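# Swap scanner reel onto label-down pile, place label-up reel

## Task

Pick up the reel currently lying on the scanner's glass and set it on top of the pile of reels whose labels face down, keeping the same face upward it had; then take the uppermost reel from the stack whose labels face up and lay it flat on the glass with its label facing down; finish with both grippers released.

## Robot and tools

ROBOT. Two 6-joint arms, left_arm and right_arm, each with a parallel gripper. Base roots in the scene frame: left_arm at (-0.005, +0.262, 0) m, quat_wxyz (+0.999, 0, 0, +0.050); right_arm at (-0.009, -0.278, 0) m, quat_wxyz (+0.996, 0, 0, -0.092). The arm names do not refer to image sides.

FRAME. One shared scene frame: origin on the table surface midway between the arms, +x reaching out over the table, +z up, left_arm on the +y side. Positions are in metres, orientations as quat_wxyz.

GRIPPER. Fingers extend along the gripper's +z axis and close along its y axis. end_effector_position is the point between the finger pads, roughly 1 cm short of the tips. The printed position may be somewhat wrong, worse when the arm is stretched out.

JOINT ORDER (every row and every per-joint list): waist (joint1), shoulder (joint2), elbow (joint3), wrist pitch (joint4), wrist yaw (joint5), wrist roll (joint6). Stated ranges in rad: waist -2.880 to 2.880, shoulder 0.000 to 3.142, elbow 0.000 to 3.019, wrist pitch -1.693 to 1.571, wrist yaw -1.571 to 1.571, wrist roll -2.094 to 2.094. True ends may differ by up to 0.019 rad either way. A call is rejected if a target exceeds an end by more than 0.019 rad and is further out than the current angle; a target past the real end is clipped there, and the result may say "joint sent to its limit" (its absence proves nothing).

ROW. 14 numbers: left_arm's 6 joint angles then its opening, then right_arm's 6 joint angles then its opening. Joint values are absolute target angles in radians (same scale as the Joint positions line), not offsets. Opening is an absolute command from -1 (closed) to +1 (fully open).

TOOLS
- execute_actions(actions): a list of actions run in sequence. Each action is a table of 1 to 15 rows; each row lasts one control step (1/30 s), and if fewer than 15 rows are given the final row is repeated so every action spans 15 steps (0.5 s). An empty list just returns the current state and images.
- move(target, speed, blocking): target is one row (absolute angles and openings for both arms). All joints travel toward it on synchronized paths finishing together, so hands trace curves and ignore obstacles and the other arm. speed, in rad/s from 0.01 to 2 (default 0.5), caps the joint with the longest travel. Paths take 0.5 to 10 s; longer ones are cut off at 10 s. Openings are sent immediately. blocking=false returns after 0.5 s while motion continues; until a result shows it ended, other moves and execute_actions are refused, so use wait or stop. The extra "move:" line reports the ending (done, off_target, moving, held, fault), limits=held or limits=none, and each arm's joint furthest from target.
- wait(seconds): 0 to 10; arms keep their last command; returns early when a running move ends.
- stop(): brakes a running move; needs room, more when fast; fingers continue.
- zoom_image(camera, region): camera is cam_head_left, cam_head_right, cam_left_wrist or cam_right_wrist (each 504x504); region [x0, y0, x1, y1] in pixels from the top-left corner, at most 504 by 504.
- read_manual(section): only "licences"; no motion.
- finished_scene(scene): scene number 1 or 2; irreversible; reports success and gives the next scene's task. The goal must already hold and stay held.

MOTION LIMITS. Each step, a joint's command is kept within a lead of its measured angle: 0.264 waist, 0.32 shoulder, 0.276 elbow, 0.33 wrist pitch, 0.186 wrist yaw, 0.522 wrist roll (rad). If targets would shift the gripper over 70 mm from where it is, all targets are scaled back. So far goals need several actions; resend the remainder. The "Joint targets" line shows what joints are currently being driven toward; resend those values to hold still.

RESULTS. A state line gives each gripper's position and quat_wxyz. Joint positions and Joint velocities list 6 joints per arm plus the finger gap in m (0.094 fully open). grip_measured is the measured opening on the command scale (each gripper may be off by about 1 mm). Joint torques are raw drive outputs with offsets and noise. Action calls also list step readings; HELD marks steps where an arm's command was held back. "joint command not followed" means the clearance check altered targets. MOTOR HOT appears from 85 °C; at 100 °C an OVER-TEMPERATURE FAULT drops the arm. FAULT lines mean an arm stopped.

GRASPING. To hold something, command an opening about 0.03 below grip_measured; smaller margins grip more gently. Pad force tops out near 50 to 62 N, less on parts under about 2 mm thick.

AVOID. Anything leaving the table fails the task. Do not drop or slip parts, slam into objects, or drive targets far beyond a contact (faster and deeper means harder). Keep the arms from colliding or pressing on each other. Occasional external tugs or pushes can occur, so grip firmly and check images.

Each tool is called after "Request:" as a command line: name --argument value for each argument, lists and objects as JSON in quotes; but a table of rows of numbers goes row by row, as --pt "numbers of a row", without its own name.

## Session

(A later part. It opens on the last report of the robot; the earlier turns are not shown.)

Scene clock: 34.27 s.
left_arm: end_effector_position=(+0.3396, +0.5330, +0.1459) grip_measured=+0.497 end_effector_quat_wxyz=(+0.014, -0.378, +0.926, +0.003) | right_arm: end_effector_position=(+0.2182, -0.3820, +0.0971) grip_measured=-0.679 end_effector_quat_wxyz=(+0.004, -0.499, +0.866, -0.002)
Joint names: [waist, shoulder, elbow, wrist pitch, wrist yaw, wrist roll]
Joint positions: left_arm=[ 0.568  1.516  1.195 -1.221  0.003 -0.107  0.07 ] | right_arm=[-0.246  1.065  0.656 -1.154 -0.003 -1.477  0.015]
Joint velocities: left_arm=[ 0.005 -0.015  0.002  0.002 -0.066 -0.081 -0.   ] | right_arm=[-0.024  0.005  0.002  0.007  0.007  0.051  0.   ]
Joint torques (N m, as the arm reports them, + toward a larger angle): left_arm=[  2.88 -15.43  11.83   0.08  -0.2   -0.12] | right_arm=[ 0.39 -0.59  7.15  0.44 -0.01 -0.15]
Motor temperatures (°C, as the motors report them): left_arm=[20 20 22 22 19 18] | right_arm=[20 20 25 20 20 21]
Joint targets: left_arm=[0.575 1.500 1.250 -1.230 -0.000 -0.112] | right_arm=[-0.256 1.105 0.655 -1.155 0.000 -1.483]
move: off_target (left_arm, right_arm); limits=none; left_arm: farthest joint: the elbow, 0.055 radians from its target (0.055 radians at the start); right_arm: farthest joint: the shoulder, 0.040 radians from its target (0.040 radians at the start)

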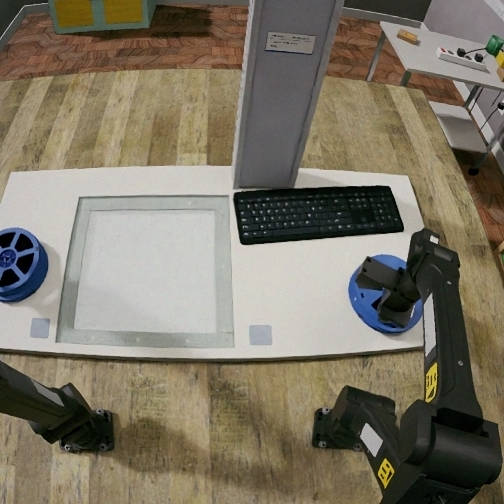

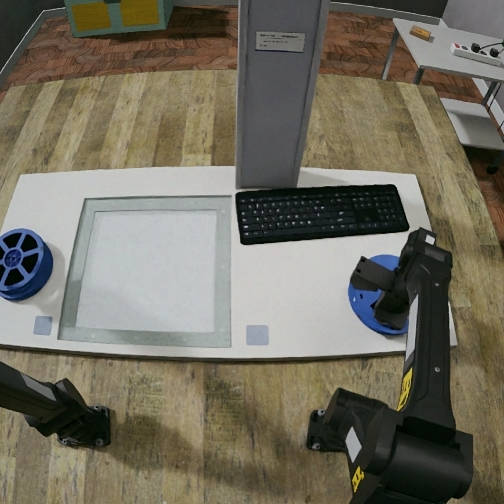

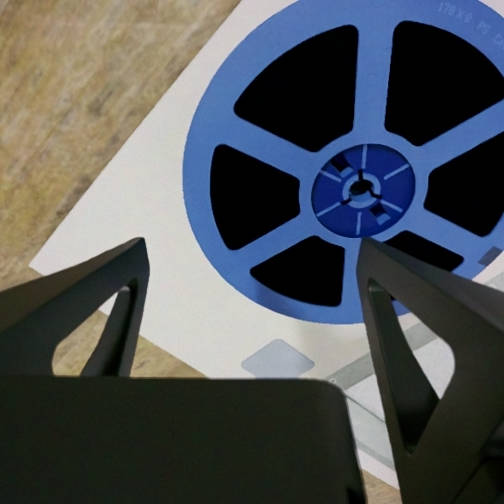

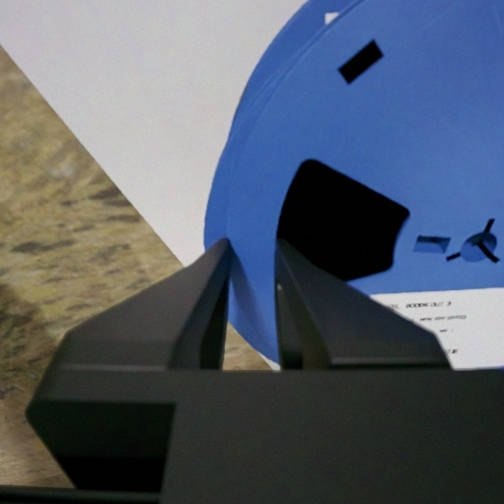

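Caught. Tighten and test with a small lift (~8 mm).

Request:
move --target '[0.575,1.5,1.25,-1.23,0,-0.112,0.5,-0.256,1.02,0.66,-1.185,0,-1.483,-0.73]' --speed 0.04

Request:
zoom_image --camera "cam_head_left" --region '[320, 220, 470, 350]'

Scene clock: 36.17 s.
left_arm: end_effector_position=(+0.3396, +0.5330, +0.1459) grip_measured=+0.497 end_effector_quat_wxyz=(+0.014, -0.378, +0.926, +0.003) | right_arm: end_effector_position=(+0.2141, -0.3802, +0.1027) grip_measured=-0.680 end_effector_quat_wxyz=(+0.004, -0.499, +0.866, -0.004)
Joint names: [waist, shoulder, elbow, wrist pitch, wrist yaw, wrist roll]
Joint positions: left_arm=[ 0.568  1.516  1.195 -1.221  0.003 -0.107  0.07 ] | right_arm=[-0.246  1.04   0.656 -1.176 -0.003 -1.477  0.015]
Joint velocities: left_arm=[ 0.005  0.005  0.017  0.007 -0.022 -0.095 -0.001] | right_arm=[-0.024 -0.005 -0.022 -0.007 -0.051  0.022  0.   ]
Joint torques (N m, as the arm reports them, + toward a larger angle): left_arm=[  2.87 -15.47  11.85   0.05  -0.2   -0.12] | right_arm=[ 0.4  -5.55  7.62  0.06 -0.01 -0.15]
Motor temperatures (°C, as the motors report them): left_arm=[20 20 22 22 19 18] | right_arm=[20 20 25 20 20 21]
Joint targets: left_arm=[0.575 1.500 1.250 -1.230 0.000 -0.112] | right_arm=[-0.256 1.020 0.660 -1.185 0.000 -1.483]
move: off_target (left_arm); limits=none; left_arm: farthest joint: the elbow, 0.055 radians from its target (0.055 radians at the start); right_arm: farthest joint: the shoulder, 0.020 radians from its target (0.045 radians at the start)

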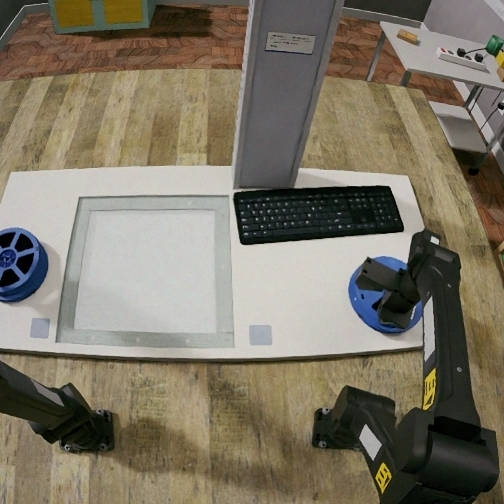

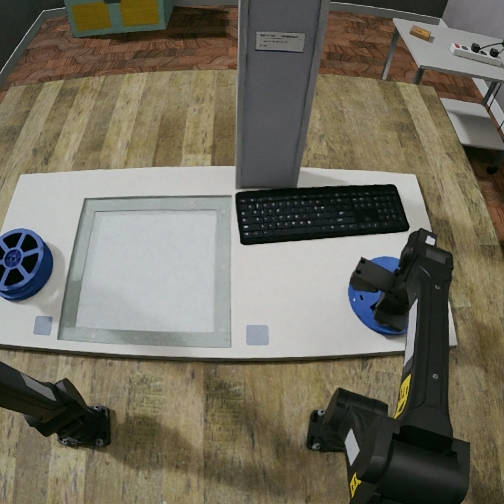

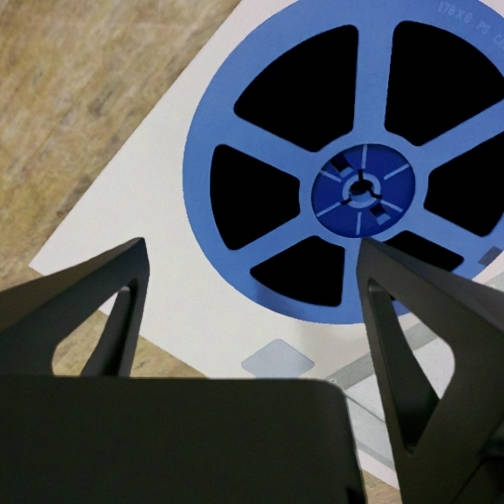

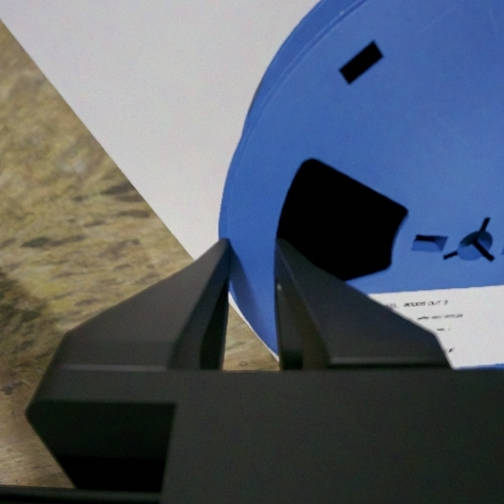

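Region (320, 220, 470, 350) of cam_head_left's 504x504 image, scaled by 3.360, with more detail than that image has; it fills the top 437 rows of this view, and the rest is white.

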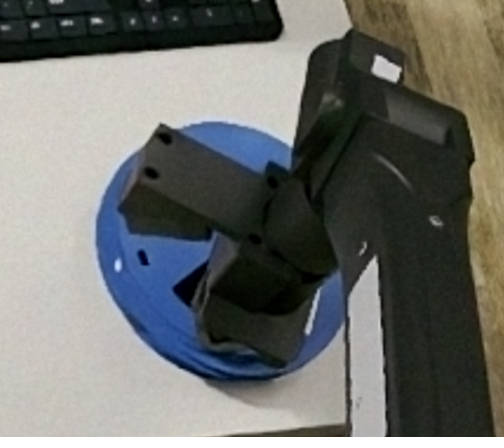

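Request:
move --target '[0.575,1.5,1.25,-1.23,0,-0.112,0.5,-0.06,0.897,0.585,-1.237,0,-1.29,-0.73]' --speed 0.08

Request:
zoom_image --camera "cam_head_left" --region '[300, 220, 470, 370]'

Scene clock: 39.37 s.
left_arm: end_effector_position=(+0.3396, +0.5330, +0.1459) grip_measured=+0.497 end_effector_quat_wxyz=(+0.014, -0.378, +0.926, +0.003) | right_arm: end_effector_position=(+0.1920, -0.3300, +0.1014) grip_measured=-0.681 end_effector_quat_wxyz=(+0.004, -0.499, +0.867, -0.003)
Joint names: [waist, shoulder, elbow, wrist pitch, wrist yaw, wrist roll]
Joint positions: left_arm=[ 0.568  1.516  1.195 -1.221  0.003 -0.107  0.07 ] | right_arm=[-0.07   0.914  0.582 -1.228 -0.003 -1.299  0.015]
Joint velocities: left_arm=[-0.005 -0.005  0.007 -0.007  0.037  0.022  0.   ] | right_arm=[-0.024  0.005 -0.007  0.002  0.051 -0.051  0.001]
Joint torques (N m, as the arm reports them, + toward a larger angle): left_arm=[  2.88 -15.42  11.84   0.07  -0.2   -0.12] | right_arm=[ 1.73 -3.41  7.75  0.07 -0.02  0.01]
Motor temperatures (°C, as the motors report them): left_arm=[20 20 22 22 19 18] | right_arm=[20 20 25 20 20 21]
Joint targets: left_arm=[0.575 1.500 1.250 -1.230 0.000 -0.112] | right_arm=[-0.060 0.897 0.585 -1.237 -0.000 -1.290]
move: off_target (left_arm); limits=none; left_arm: farthest joint: the elbow, 0.055 radians from its target (0.055 radians at the start); right_arm: farthest joint: the shoulder, 0.017 radians from its target (0.143 radians at the start)

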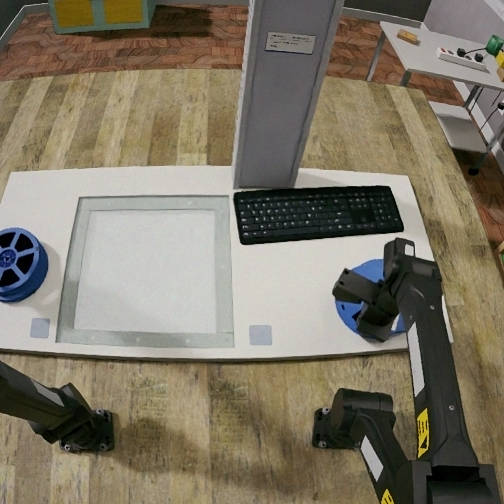

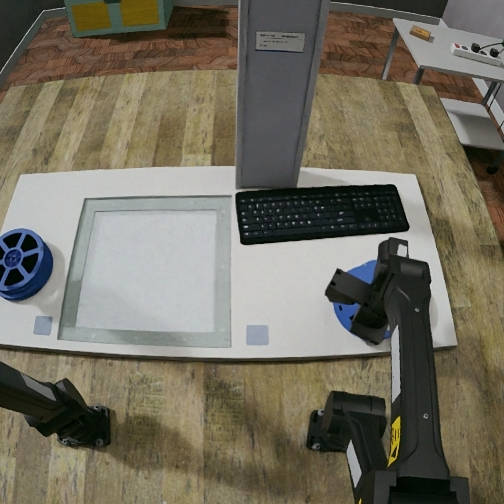

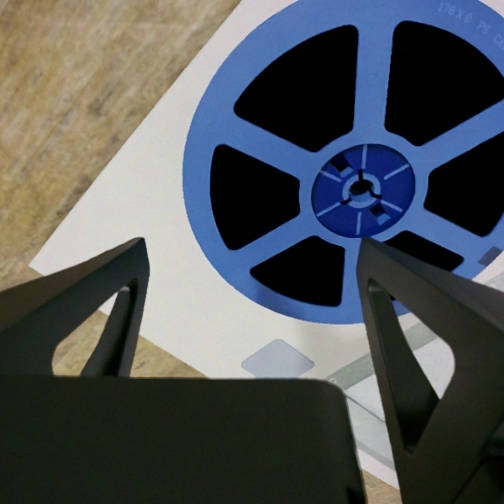

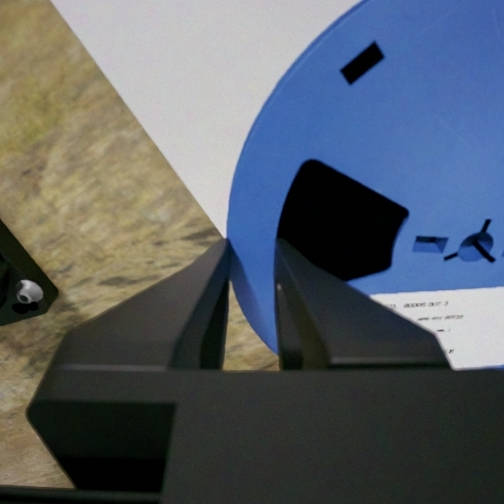

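Region (300, 220, 470, 370) of cam_head_left's 504x504 image, scaled by 2.965, with more detail than that image has; it fills the top 445 rows of this view, and the rest is white.

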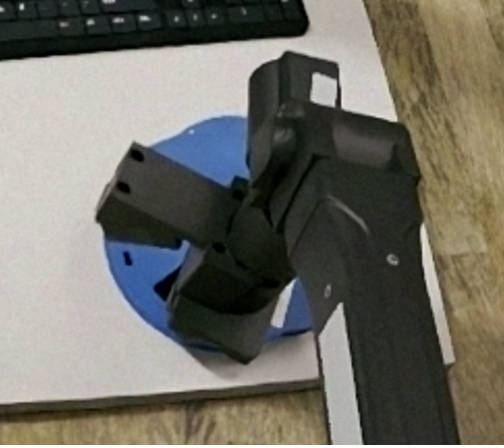

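Request:
move --target '[0.575,1.5,1.25,-1.23,0,-0.112,0.5,-0.06,0.946,0.585,-1.228,0,-1.29,-0.73]' --speed 0.06

Request:
move --target '[0.575,1.5,1.25,-1.23,0,-0.112,0.5,-0.06,0.946,0.585,-1.228,0,-1.29,-0.45]'

Request:
move --target '[0.3,1.48,1.2,-1.0,0,-0.3,0.5,-0.06,0.85,0.75,-1.4,0,-1.29,-0.45]' --speed 0.3

Request:
move --target '[-1.2715,1.41,0.611,0.68,0,-1.575,-0.2,-1.1,1.2,1.1,-1.4,0,0,0.62]' --speed 0.8

Scene clock: 41.23 s.
left_arm: end_effector_position=(+0.3396, +0.5330, +0.1459) grip_measured=+0.497 end_effector_quat_wxyz=(+0.014, -0.378, +0.926, +0.003) | right_arm: end_effector_position=(+0.1909, -0.3299, +0.0980) grip_measured=-0.681 end_effector_quat_wxyz=(-0.002, -0.499, +0.867, +0.003)
Joint names: [waist, shoulder, elbow, wrist pitch, wrist yaw, wrist roll]
Joint positions: left_arm=[ 0.568  1.516  1.195 -1.221  0.003 -0.107  0.07 ] | right_arm=[-0.07   0.929  0.58  -1.228 -0.001 -1.299  0.015]
Joint velocities: left_arm=[ 0.005 -0.005 -0.002 -0.002  0.066 -0.051 -0.   ] | right_arm=[ 0.005 -0.005 -0.012  0.002  0.007 -0.037  0.   ]
Joint torques (N m, as the arm reports them, + toward a larger angle): left_arm=[  2.85 -15.38  11.84   0.09  -0.2   -0.13] | right_arm=[ 1.75 -0.58  7.83  0.49 -0.06  0.01]
Motor temperatures (°C, as the motors report them): left_arm=[20 20 23 22 19 18] | right_arm=[20 20 25 20 20 21]
Joint targets: left_arm=[0.575 1.500 1.250 -1.230 -0.000 -0.112] | right_arm=[-0.060 0.946 0.585 -1.228 -0.000 -1.290]
move: off_target (left_arm); limits=none; left_arm: farthest joint: the elbow, 0.055 radians from its target (0.055 radians at the start); right_arm: farthest joint: the shoulder, 0.017 radians from its target (0.032 radians at the start)

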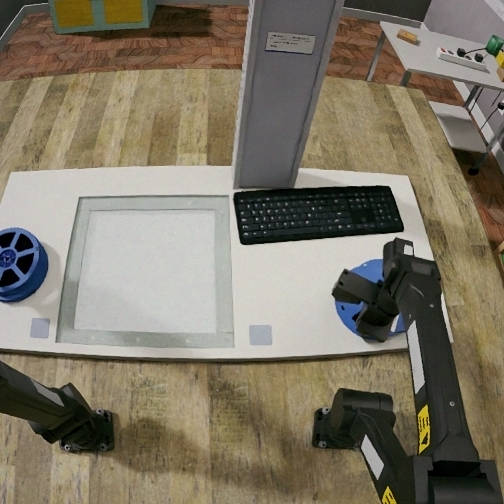

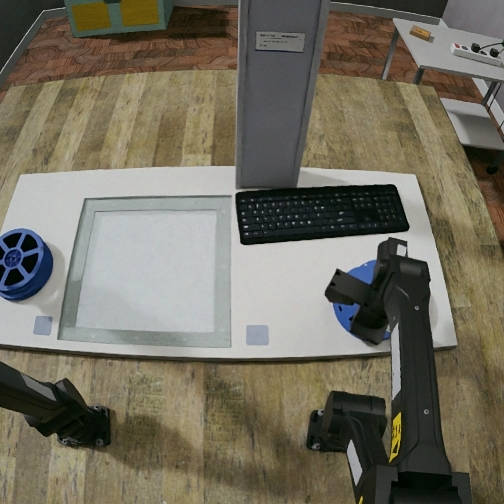

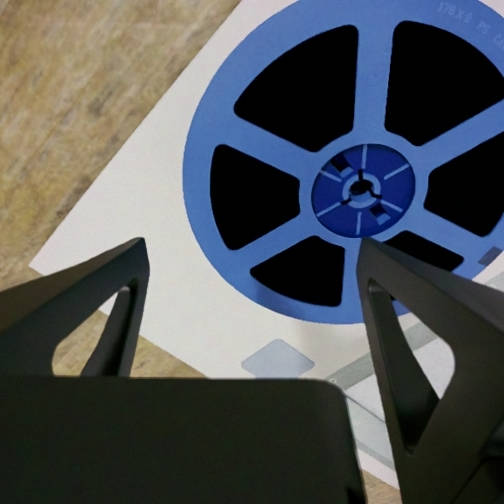

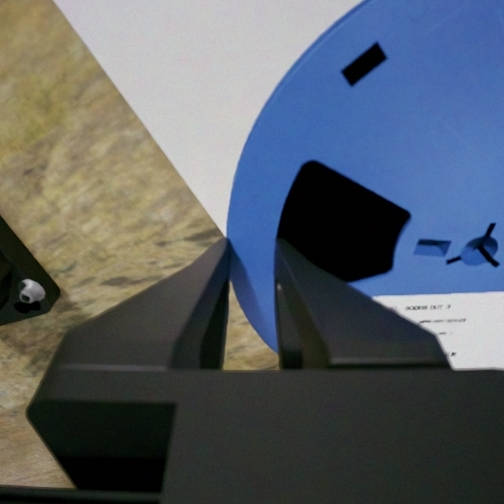

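Scene clock: 41.93 s.
left_arm: end_effector_position=(+0.3396, +0.5330, +0.1459) grip_measured=+0.497 end_effector_quat_wxyz=(+0.014, -0.378, +0.926, +0.003) | right_arm: end_effector_position=(+0.1909, -0.3299, +0.0980) grip_measured=-0.452 end_effector_quat_wxyz=(-0.002, -0.498, +0.867, +0.003)
Joint names: [waist, shoulder, elbow, wrist pitch, wrist yaw, wrist roll]
Joint positions: left_arm=[ 0.568  1.516  1.195 -1.221  0.003 -0.107  0.07 ] | right_arm=[-0.07   0.929  0.58  -1.228 -0.001 -1.298  0.026]
Joint velocities: left_arm=[-0.005 -0.024  0.002 -0.007 -0.066 -0.081 -0.001] | right_arm=[-0.015 -0.015 -0.012  0.007  0.037  0.007  0.   ]
Joint torques (N m, as the arm reports them, + toward a larger angle): left_arm=[  2.91 -15.43  11.86   0.07  -0.2   -0.13] | right_arm=[ 1.79 -0.62  7.85  0.48 -0.06  0.  ]
Motor temperatures (°C, as the motors report them): left_arm=[20 20 23 22 19 18] | right_arm=[20 20 25 20 20 21]
Joint targets: left_arm=[0.575 1.500 1.250 -1.230 0.000 -0.112] | right_arm=[-0.060 0.946 0.585 -1.228 -0.000 -1.290]
move: off_target (left_arm); limits=none; left_arm: farthest joint: the elbow, 0.055 radians from its target (0.055 radians at the start); right_arm: farthest joint: the shoulder, 0.017 radians from its target (0.017 radians at the start)

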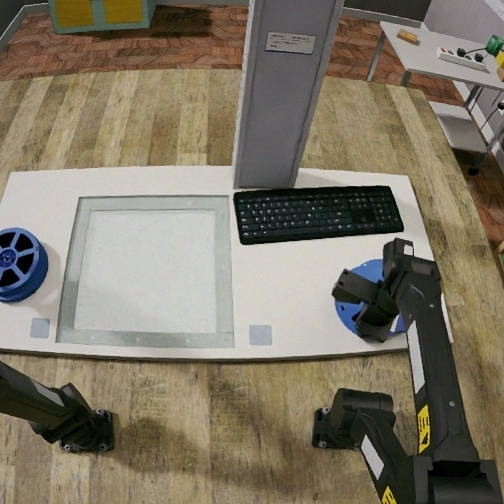

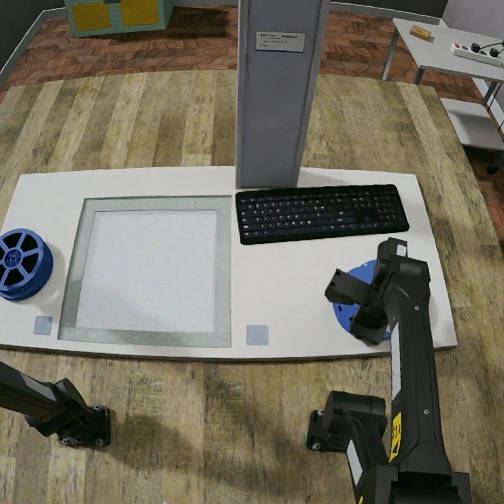

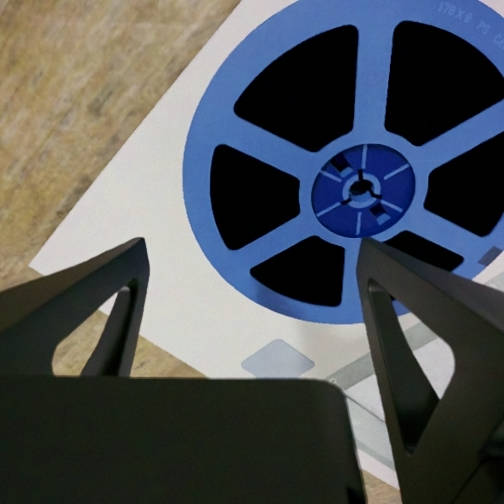

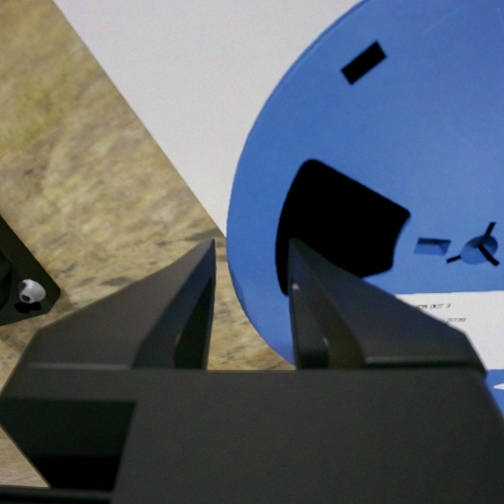

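Scene clock: 43.47 s.
left_arm: end_effector_position=(+0.4457, +0.4493, +0.1586) grip_measured=+0.497 end_effector_quat_wxyz=(+0.123, -0.333, +0.935, +0.005) | right_arm: end_effector_position=(+0.1963, -0.3313, +0.1601) grip_measured=-0.452 end_effector_quat_wxyz=(+0.013, -0.498, +0.867, -0.011)
Joint names: [waist, shoulder, elbow, wrist pitch, wrist yaw, wrist roll]
Joint positions: left_arm=[ 0.295  1.503  1.195 -1.015  0.003 -0.29   0.07 ] | right_arm=[-0.07   0.86   0.713 -1.39  -0.001 -1.298  0.026]
Joint velocities: left_arm=[-0.015  0.005  0.007 -0.007 -0.007  0.007 -0.   ] | right_arm=[-0.015  0.005 -0.007 -0.002 -0.007  0.007 -0.   ]
Joint torques (N m, as the arm reports them, + toward a larger angle): left_arm=[  2.64 -16.32   8.77   1.26  -0.2   -0.15] | right_arm=[ 1.76 -2.53 10.86  0.05 -0.06  0.  ]
Motor temperatures (°C, as the motors report them): left_arm=[20 20 23 22 19 18] | right_arm=[20 20 25 20 20 21]
Joint targets: left_arm=[0.300 1.480 1.200 -1.000 0.000 -0.300] | right_arm=[-0.060 0.850 0.750 -1.400 -0.000 -1.290]
move: off_target (left_arm, right_arm); limits=none; left_arm: farthest joint: the shoulder, 0.023 radians from its target (0.036 radians at the start); right_arm: farthest joint: the elbow, 0.037 radians from its target (0.170 radians at the start)

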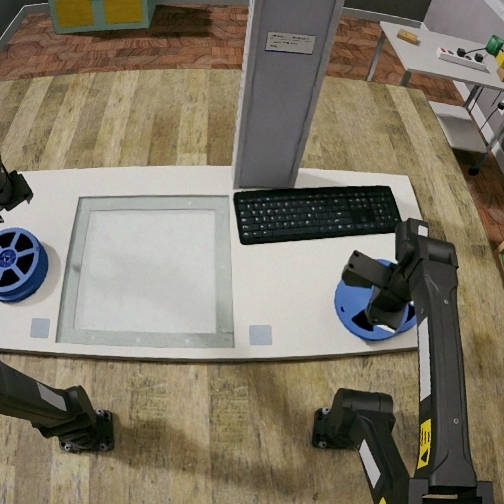

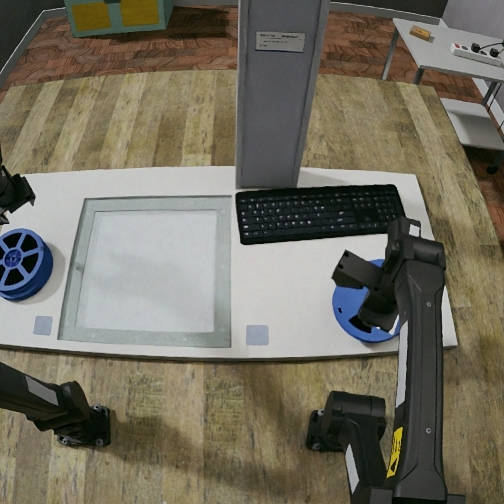

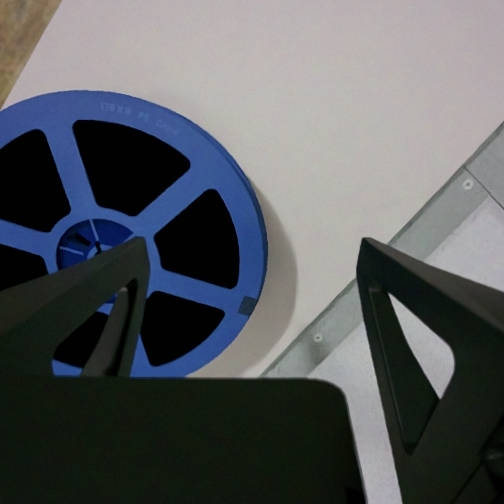

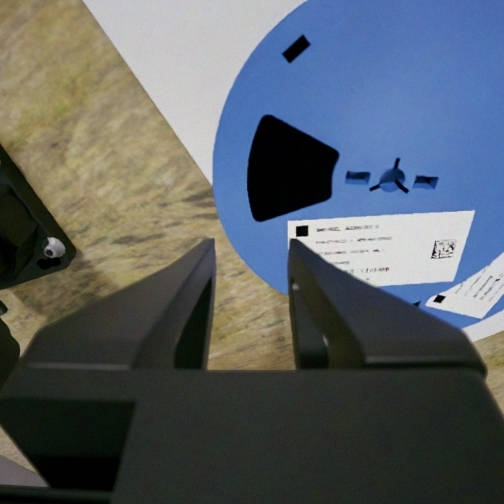

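Scene clock: 46.43 s.
left_arm: end_effector_position=(+0.2008, -0.2376, +0.1970) grip_measured=-0.197 end_effector_quat_wxyz=(+0.127, -0.146, +0.747, -0.636) | right_arm: end_effector_position=(+0.0852, -0.5985, +0.2150) grip_measured=+0.618 end_effector_quat_wxyz=(+0.024, +0.595, +0.803, -0.018)
Joint names: [waist, shoulder, elbow, wrist pitch, wrist yaw, wrist roll]
Joint positions: left_arm=[-1.279  1.431  0.613  0.658  0.002 -1.565  0.038] | right_arm=[-1.099  1.18   1.059 -1.39  -0.001 -0.009  0.076]
Joint velocities: left_arm=[-0.005  0.005  0.017  0.002  0.022 -0.007 -0.   ] | right_arm=[-0.005 -0.015 -0.002 -0.007 -0.081 -0.066 -0.   ]
Joint torques (N m, as the arm reports them, + toward a larger angle): left_arm=[  2.84 -13.27   7.06   2.54  -0.17  -0.06] | right_arm=[ 1.04 -5.71 11.24  0.17  0.01  0.01]
Motor temperatures (°C, as the motors report them): left_arm=[20 20 22 22 19 18] | right_arm=[20 20 26 20 20 21]
Joint targets: left_arm=[-1.271 1.410 0.611 0.680 -0.000 -1.575] | right_arm=[-1.100 1.200 1.100 -1.400 0.000 -0.000]
move: off_target (left_arm, right_arm); limits=none; left_arm: farthest joint: the wrist pitch, 0.022 radians from its target (1.695 radians at the start); right_arm: farthest joint: the elbow, 0.041 radians from its target (0.387 radians at the start)

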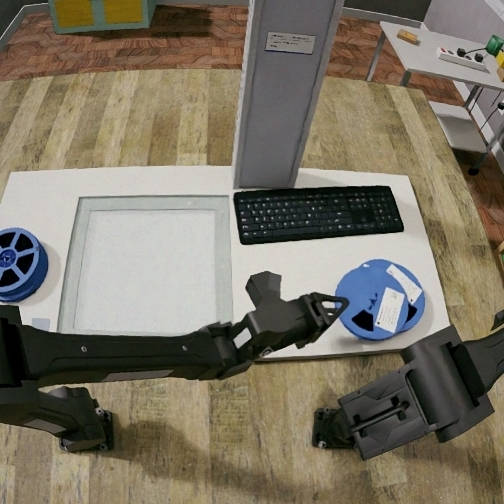

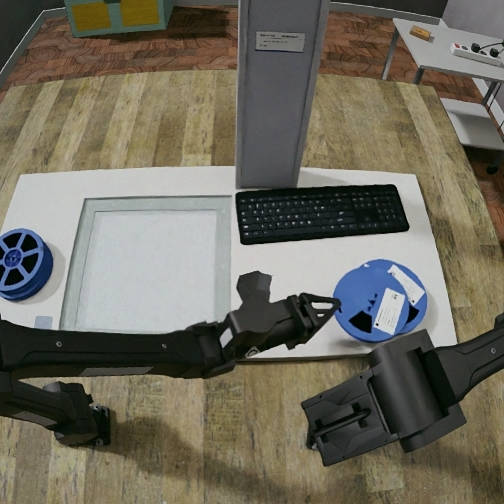

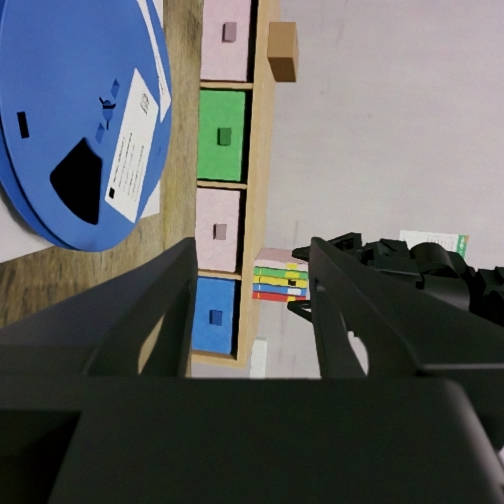

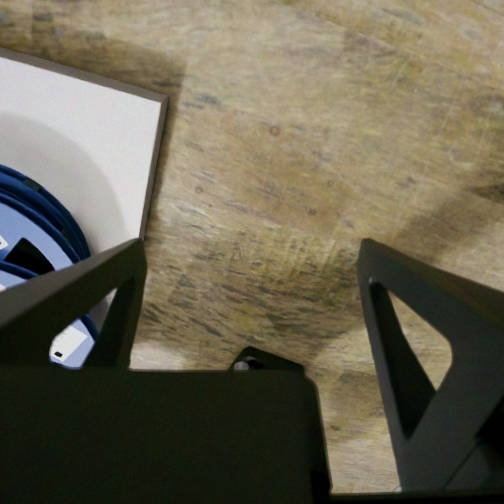

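Request:
move --target '[-1.264,1.82,0.557,1.128,0,-1.58,-0.2,-1.1,1.2,1.1,-1.4,0,0,0.62]' --speed 0.4

Scene clock: 48.30 s.
left_arm: end_effector_position=(+0.2041, -0.2363, +0.0808) grip_measured=-0.197 end_effector_quat_wxyz=(+0.128, -0.150, +0.744, -0.639) | right_arm: end_effector_position=(+0.0852, -0.5985, +0.2150) grip_measured=+0.618 end_effector_quat_wxyz=(+0.024, +0.595, +0.803, -0.018)
Joint names: [waist, shoulder, elbow, wrist pitch, wrist yaw, wrist roll]
Joint positions: left_arm=[-1.272  1.816  0.558  1.106  0.002 -1.571  0.038] | right_arm=[-1.099  1.18   1.059 -1.39  -0.001 -0.007  0.076]
Joint velocities: left_arm=[ 0.005 -0.005 -0.002 -0.007 -0.051 -0.007 -0.   ] | right_arm=[-0.005 -0.015  0.012 -0.012  0.007  0.007 -0.   ]
Joint torques (N m, as the arm reports them, + toward a larger angle): left_arm=[  3.01 -13.04   4.35   2.57  -0.16  -0.08] | right_arm=[ 1.04 -5.68 11.24  0.17  0.01  0.  ]
Motor temperatures (°C, as the motors report them): left_arm=[20 20 22 22 19 18] | right_arm=[20 20 26 20 20 21]
Joint targets: left_arm=[-1.264 1.820 0.557 1.128 0.000 -1.580] | right_arm=[-1.100 1.200 1.100 -1.400 -0.000 0.000]
move: off_target (left_arm, right_arm); limits=none; left_arm: farthest joint: the wrist pitch, 0.022 radians from its target (0.470 radians at the start); right_arm: farthest joint: the elbow, 0.041 radians from its target (0.041 radians at the start)

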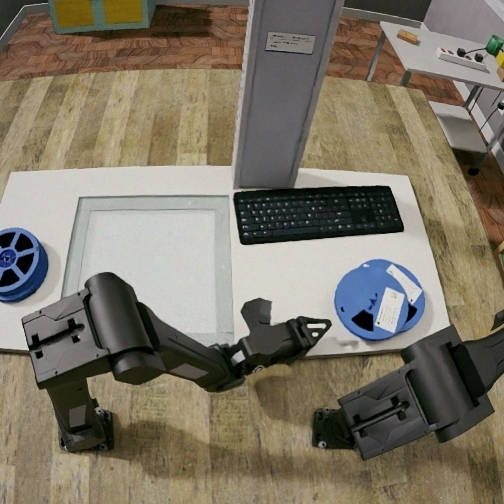

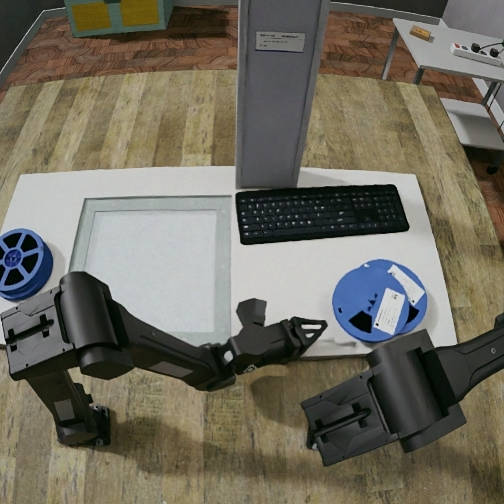

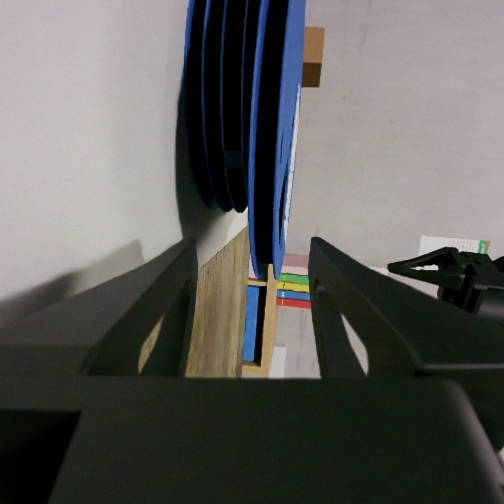

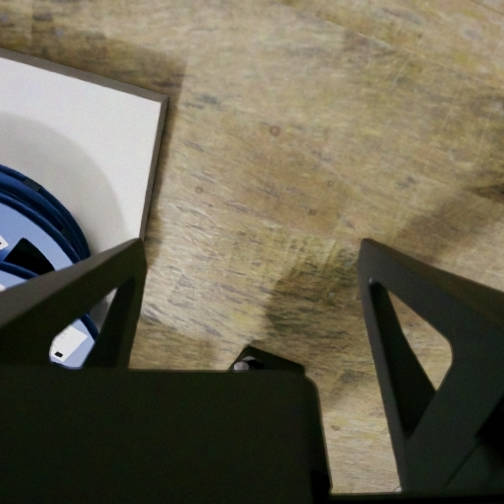

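Request:
move --target '[-1.264,1.88,0.70,1.095,0,-1.58,-0.2,-1.1,1.2,1.1,-1.4,0,0,0.62]' --speed 0.15

Scene clock: 49.90 s.
left_arm: end_effector_position=(+0.2192, -0.2722, +0.0912) grip_measured=-0.197 end_effector_quat_wxyz=(+0.132, -0.146, +0.728, -0.657) | right_arm: end_effector_position=(+0.0852, -0.5985, +0.2150) grip_measured=+0.618 end_effector_quat_wxyz=(+0.024, +0.595, +0.803, -0.018)
Joint names: [waist, shoulder, elbow, wrist pitch, wrist yaw, wrist roll]
Joint positions: left_arm=[-1.272  1.867  0.664  1.102  0.002 -1.571  0.038] | right_arm=[-1.099  1.18   1.059 -1.39  -0.001 -0.007  0.076]
Joint velocities: left_arm=[ 0.005 -0.005  0.002 -0.012 -0.139  0.051 -0.001] | right_arm=[ 0.005 -0.005 -0.002 -0.007 -0.11  -0.022  0.   ]
Joint torques (N m, as the arm reports them, + toward a larger angle): left_arm=[  3.   -13.68   7.33   1.54  -0.15  -0.08] | right_arm=[ 1.05 -5.69 11.23  0.18  0.01 -0.01]
Motor temperatures (°C, as the motors report them): left_arm=[20 20 22 22 19 18] | right_arm=[20 20 26 20 20 21]
Joint targets: left_arm=[-1.264 1.880 0.700 1.095 0.000 -1.580] | right_arm=[-1.100 1.200 1.100 -1.400 0.000 -0.000]
move: off_target (left_arm, right_arm); limits=none; left_arm: farthest joint: the elbow, 0.036 radians from its target (0.142 radians at the start); right_arm: farthest joint: the elbow, 0.041 radians from its target (0.041 radians at the start)

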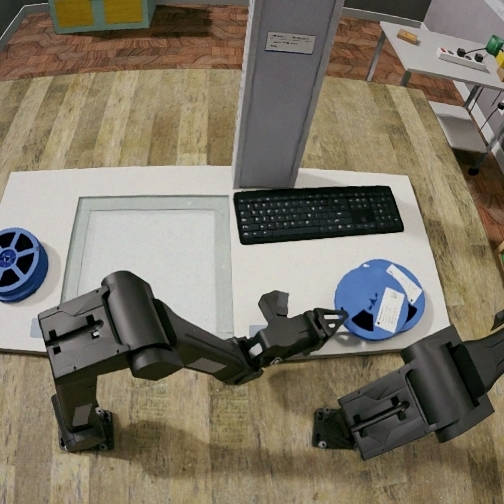

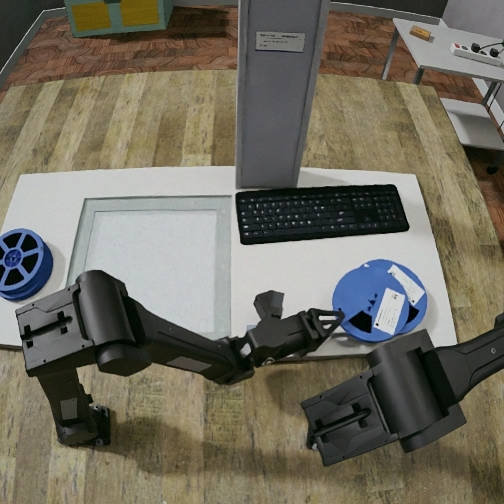

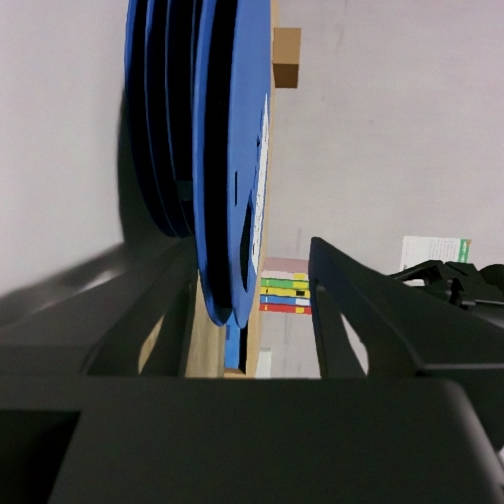

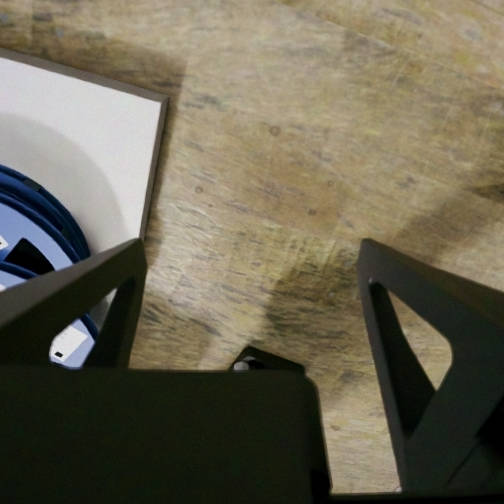

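Request:
execute_actions --actions '[[[-1.264,1.886,0.70,1.095,0,-1.58,-0.2,-1.1,1.2,1.1,-1.4,0,0,0.62],[-1.264,1.892,0.70,1.095,0,-1.58,-0.2,-1.1,1.2,1.1,-1.4,0,0,0.62],[-1.264,1.898,0.70,1.095,0,-1.58,-0.2,-1.1,1.2,1.1,-1.4,0,0,0.62],[-1.264,1.904,0.70,1.095,0,-1.58,-0.2,-1.1,1.2,1.1,-1.4,0,0,0.62]],[[-1.264,1.908,0.706,1.095,0,-1.58,-0.2,-1.1,1.2,1.1,-1.4,0,0,0.62],[-1.264,1.912,0.712,1.095,0,-1.58,-0.2,-1.1,1.2,1.1,-1.4,0,0,0.62],[-1.264,1.916,0.718,1.095,0,-1.58,-0.2,-1.1,1.2,1.1,-1.4,0,0,0.62],[-1.264,1.92,0.724,1.095,0,-1.58,-0.2,-1.1,1.2,1.1,-1.4,0,0,0.62],[-1.264,1.924,0.73,1.095,0,-1.58,-0.2,-1.1,1.2,1.1,-1.4,0,0,0.62],[-1.264,1.928,0.736,1.095,0,-1.58,-0.2,-1.1,1.2,1.1,-1.4,0,0,0.62],[-1.264,1.932,0.742,1.095,0,-1.58,-0.2,-1.1,1.2,1.1,-1.4,0,0,0.62],[-1.264,1.936,0.748,1.095,0,-1.58,-0.2,-1.1,1.2,1.1,-1.4,0,0,0.62],[-1.264,1.94,0.754,1.095,0,-1.58,-0.2,-1.1,1.2,1.1,-1.4,0,0,0.62],[-1.264,1.944,0.76,1.095,0,-1.58,-0.2,-1.1,1.2,1.1,-1.4,0,0,0.62],[-1.264,1.948,0.766,1.095,0,-1.58,-0.2,-1.1,1.2,1.1,-1.4,0,0,0.62],[-1.264,1.952,0.772,1.095,0,-1.58,-0.2,-1.1,1.2,1.1,-1.4,0,0,0.62],[-1.264,1.956,0.778,1.095,0,-1.58,-0.2,-1.1,1.2,1.1,-1.4,0,0,0.62],[-1.264,1.96,0.784,1.095,0,-1.58,-0.2,-1.1,1.2,1.1,-1.4,0,0,0.62],[-1.264,1.964,0.79,1.095,0,-1.58,-0.2,-1.1,1.2,1.1,-1.4,0,0,0.62]],[[-1.264,1.968,0.796,1.095,0,-1.58,-0.2,-1.1,1.2,1.1,-1.4,0,0,0.62],[-1.264,1.972,0.802,1.095,0,-1.58,-0.2,-1.1,1.2,1.1,-1.4,0,0,0.62],[-1.264,1.976,0.808,1.095,0,-1.58,-0.2,-1.1,1.2,1.1,-1.4,0,0,0.62],[-1.264,1.98,0.815,1.095,0,-1.58,-0.2,-1.1,1.2,1.1,-1.4,0,0,0.62],[-1.264,1.984,0.822,1.095,0,-1.58,-0.2,-1.1,1.2,1.1,-1.4,0,0,0.62]]]'

Scene clock: 52.27 s.
left_arm: end_effector_position=(+0.2351, -0.3100, +0.0769) grip_measured=-0.197 end_effector_quat_wxyz=(+0.133, -0.146, +0.722, -0.663) | right_arm: end_effector_position=(+0.0852, -0.5985, +0.2150) grip_measured=+0.618 end_effector_quat_wxyz=(+0.024, +0.595, +0.803, -0.018)
Joint names: [waist, shoulder, elbow, wrist pitch, wrist yaw, wrist roll]
Joint positions: left_arm=[-1.272  1.972  0.785  1.1    0.002 -1.572  0.038] | right_arm=[-1.099  1.18   1.059 -1.39  -0.001 -0.007  0.076]
Joint velocities: left_arm=[-0.024 -0.024  0.002 -0.007 -0.037 -0.007 -0.   ] | right_arm=[ 0.005  0.015 -0.007  0.007  0.007 -0.007 -0.001]
Joint torques (N m, as the arm reports them, + toward a larger angle): left_arm=[  2.89 -15.63   7.41   1.54  -0.15  -0.07] | right_arm=[ 1.04 -5.68 11.24  0.18  0.01  0.  ]
Motor temperatures (°C, as the motors report them): left_arm=[20 20 22 22 19 18] | right_arm=[20 20 27 20 20 21]
Joint targets: left_arm=[-1.264 1.984 0.822 1.095 0.000 -1.580] | right_arm=[-1.100 1.200 1.100 -1.400 0.000 -0.000]
Step readings (joint positions; steps 1 to 15: 1st action; 16 to 30: 2nd action; 31 to 45: 3rd action):
0: left_arm=[-1.272 1.867 0.664 1.102 0.002 -1.571] | right_arm=[-1.099 1.180 1.059 -1.390 -0.001 -0.007]
1: left_arm=[-1.272 1.868 0.664 1.102 0.002 -1.571] | right_arm=[-1.099 1.180 1.059 -1.390 -0.001 -0.007]
2: left_arm=[-1.272 1.869 0.664 1.102 0.002 -1.571] | right_arm=[-1.099 1.180 1.059 -1.390 -0.001 -0.007]
4: left_arm=[-1.272 1.875 0.664 1.102 0.002 -1.571] | right_arm=[-1.099 1.180 1.059 -1.390 -0.001 -0.007]
8: left_arm=[-1.272 1.892 0.664 1.102 0.002 -1.572] | right_arm=[-1.099 1.180 1.059 -1.390 -0.001 -0.007]
15: left_arm=[-1.272 1.896 0.664 1.100 0.002 -1.572] | right_arm=[-1.099 1.180 1.059 -1.390 -0.001 -0.007]
16: left_arm=[-1.272 1.896 0.664 1.100 0.002 -1.572] | right_arm=[-1.099 1.180 1.059 -1.390 -0.001 -0.007]
17: left_arm=[-1.272 1.896 0.666 1.100 0.002 -1.572] | right_arm=[-1.099 1.180 1.059 -1.390 -0.001 -0.007]
19: left_arm=[-1.272 1.899 0.672 1.100 0.002 -1.572] | right_arm=[-1.099 1.180 1.059 -1.390 -0.001 -0.007]
23: left_arm=[-1.272 1.914 0.698 1.100 0.002 -1.572] | right_arm=[-1.099 1.180 1.059 -1.390 -0.001 -0.007]
30: left_arm=[-1.272 1.944 0.741 1.100 0.002 -1.572] | right_arm=[-1.099 1.180 1.059 -1.390 -0.001 -0.007]
31: left_arm=[-1.272 1.947 0.747 1.100 0.002 -1.572] | right_arm=[-1.099 1.180 1.059 -1.390 -0.001 -0.007]
32: left_arm=[-1.272 1.952 0.752 1.100 0.002 -1.572] | right_arm=[-1.099 1.180 1.059 -1.390 -0.001 -0.007]
34: left_arm=[-1.272 1.960 0.764 1.100 0.002 -1.572] | right_arm=[-1.099 1.180 1.059 -1.390 -0.001 -0.007]
38: left_arm=[-1.272 1.972 0.784 1.100 0.002 -1.572] | right_arm=[-1.099 1.180 1.059 -1.390 -0.001 -0.007]
45: Joint positions above

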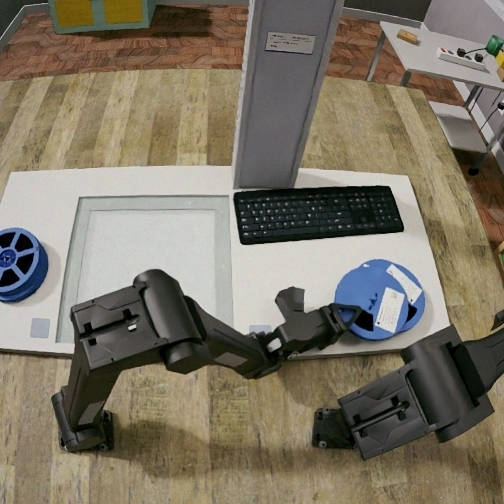

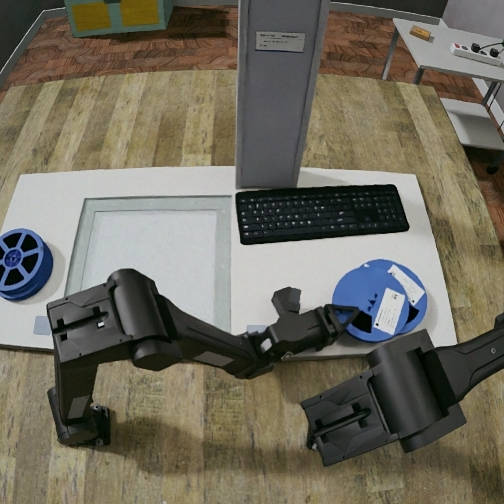

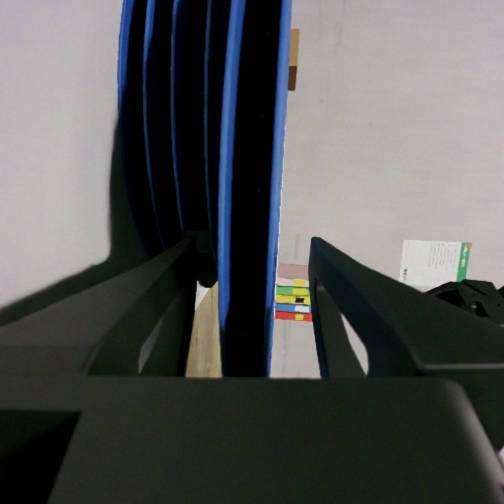

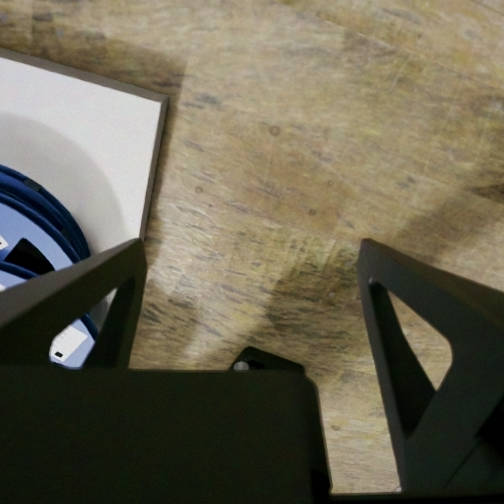

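Request:
execute_actions --actions '[[[-1.264,1.94,0.822,1.095,0,-1.58,-0.5,-1.1,1.2,1.1,-1.4,0,0,0.62]],[[-1.264,1.93,0.822,1.095,0,-1.58,-0.78,-1.1,1.2,1.1,-1.4,0,0,0.62]]]'

Scene clock: 53.50 s.
left_arm: end_effector_position=(+0.2359, -0.3119, +0.0889) grip_measured=-0.764 end_effector_quat_wxyz=(+0.134, -0.145, +0.717, -0.669) | right_arm: end_effector_position=(+0.0852, -0.5985, +0.2150) grip_measured=+0.618 end_effector_quat_wxyz=(+0.024, +0.595, +0.803, -0.018)
Joint names: [waist, shoulder, elbow, wrist pitch, wrist yaw, wrist roll]
Joint positions: left_arm=[-1.272  1.951  0.789  1.092  0.002 -1.572  0.011] | right_arm=[-1.099  1.18   1.059 -1.39  -0.001 -0.007  0.076]
Joint velocities: left_arm=[-0.015  0.005 -0.002  0.002 -0.037 -0.066 -0.003] | right_arm=[-0.015  0.005 -0.002 -0.007  0.022  0.022 -0.001]
Joint torques (N m, as the arm reports them, + toward a larger angle): left_arm=[  2.94 -18.88   7.39   1.77  -0.15  -0.07] | right_arm=[ 1.01 -5.67 11.24  0.18  0.01  0.  ]
Motor temperatures (°C, as the motors report them): left_arm=[20 20 22 22 19 18] | right_arm=[20 20 27 20 20 21]
Joint targets: left_arm=[-1.264 1.930 0.822 1.095 0.000 -1.580] | right_arm=[-1.100 1.200 1.100 -1.400 0.000 0.000]
Step readings (joint positions; steps 1 to 15: 1st action; 16 to 30: 2nd action):
0: left_arm=[-1.272 1.972 0.785 1.100 0.002 -1.572] | right_arm=[-1.099 1.180 1.059 -1.390 -0.001 -0.007]
1: left_arm=[-1.272 1.972 0.785 1.100 0.002 -1.572] | right_arm=[-1.099 1.180 1.059 -1.390 -0.001 -0.007]
2: left_arm=[-1.272 1.972 0.785 1.100 0.002 -1.572] | right_arm=[-1.099 1.180 1.059 -1.390 -0.001 -0.007]
4: left_arm=[-1.272 1.971 0.785 1.100 0.002 -1.572] | right_arm=[-1.099 1.180 1.059 -1.390 -0.001 -0.007]
8: left_arm=[-1.272 1.968 0.785 1.100 0.002 -1.572] | right_arm=[-1.099 1.180 1.059 -1.390 -0.001 -0.007]
15: left_arm=[-1.272 1.968 0.785 1.100 0.002 -1.572] | right_arm=[-1.099 1.180 1.059 -1.390 -0.001 -0.007]
16: left_arm=[-1.272 1.967 0.785 1.100 0.002 -1.572] | right_arm=[-1.099 1.180 1.059 -1.390 -0.001 -0.007]
17: left_arm=[-1.272 1.967 0.785 1.100 0.002 -1.572] | right_arm=[-1.099 1.180 1.059 -1.390 -0.001 -0.007]
19: left_arm=[-1.272 1.956 0.789 1.104 0.002 -1.572] | right_arm=[-1.099 1.180 1.059 -1.390 -0.001 -0.007]
23: left_arm=[-1.272 1.951 0.789 1.096 0.002 -1.572] | right_arm=[-1.099 1.180 1.059 -1.390 -0.001 -0.007]
30: Joint positions above

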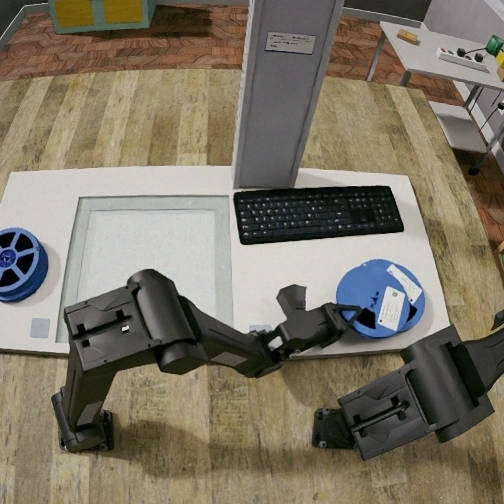

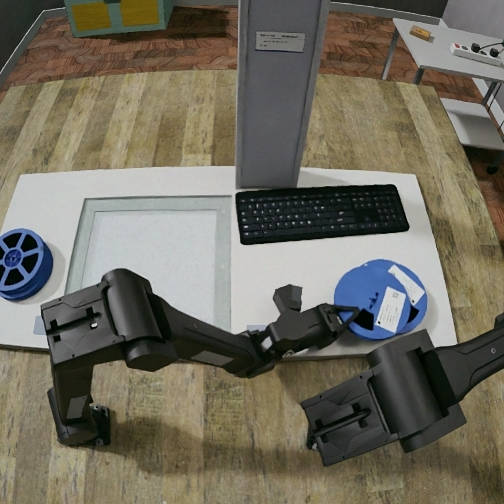

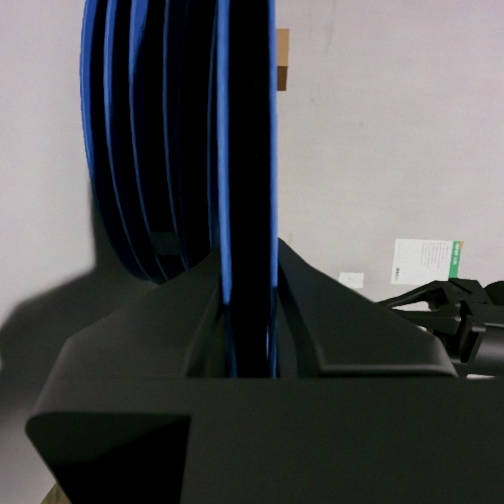

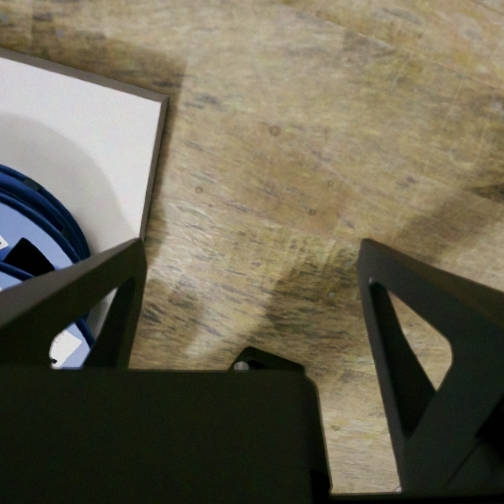

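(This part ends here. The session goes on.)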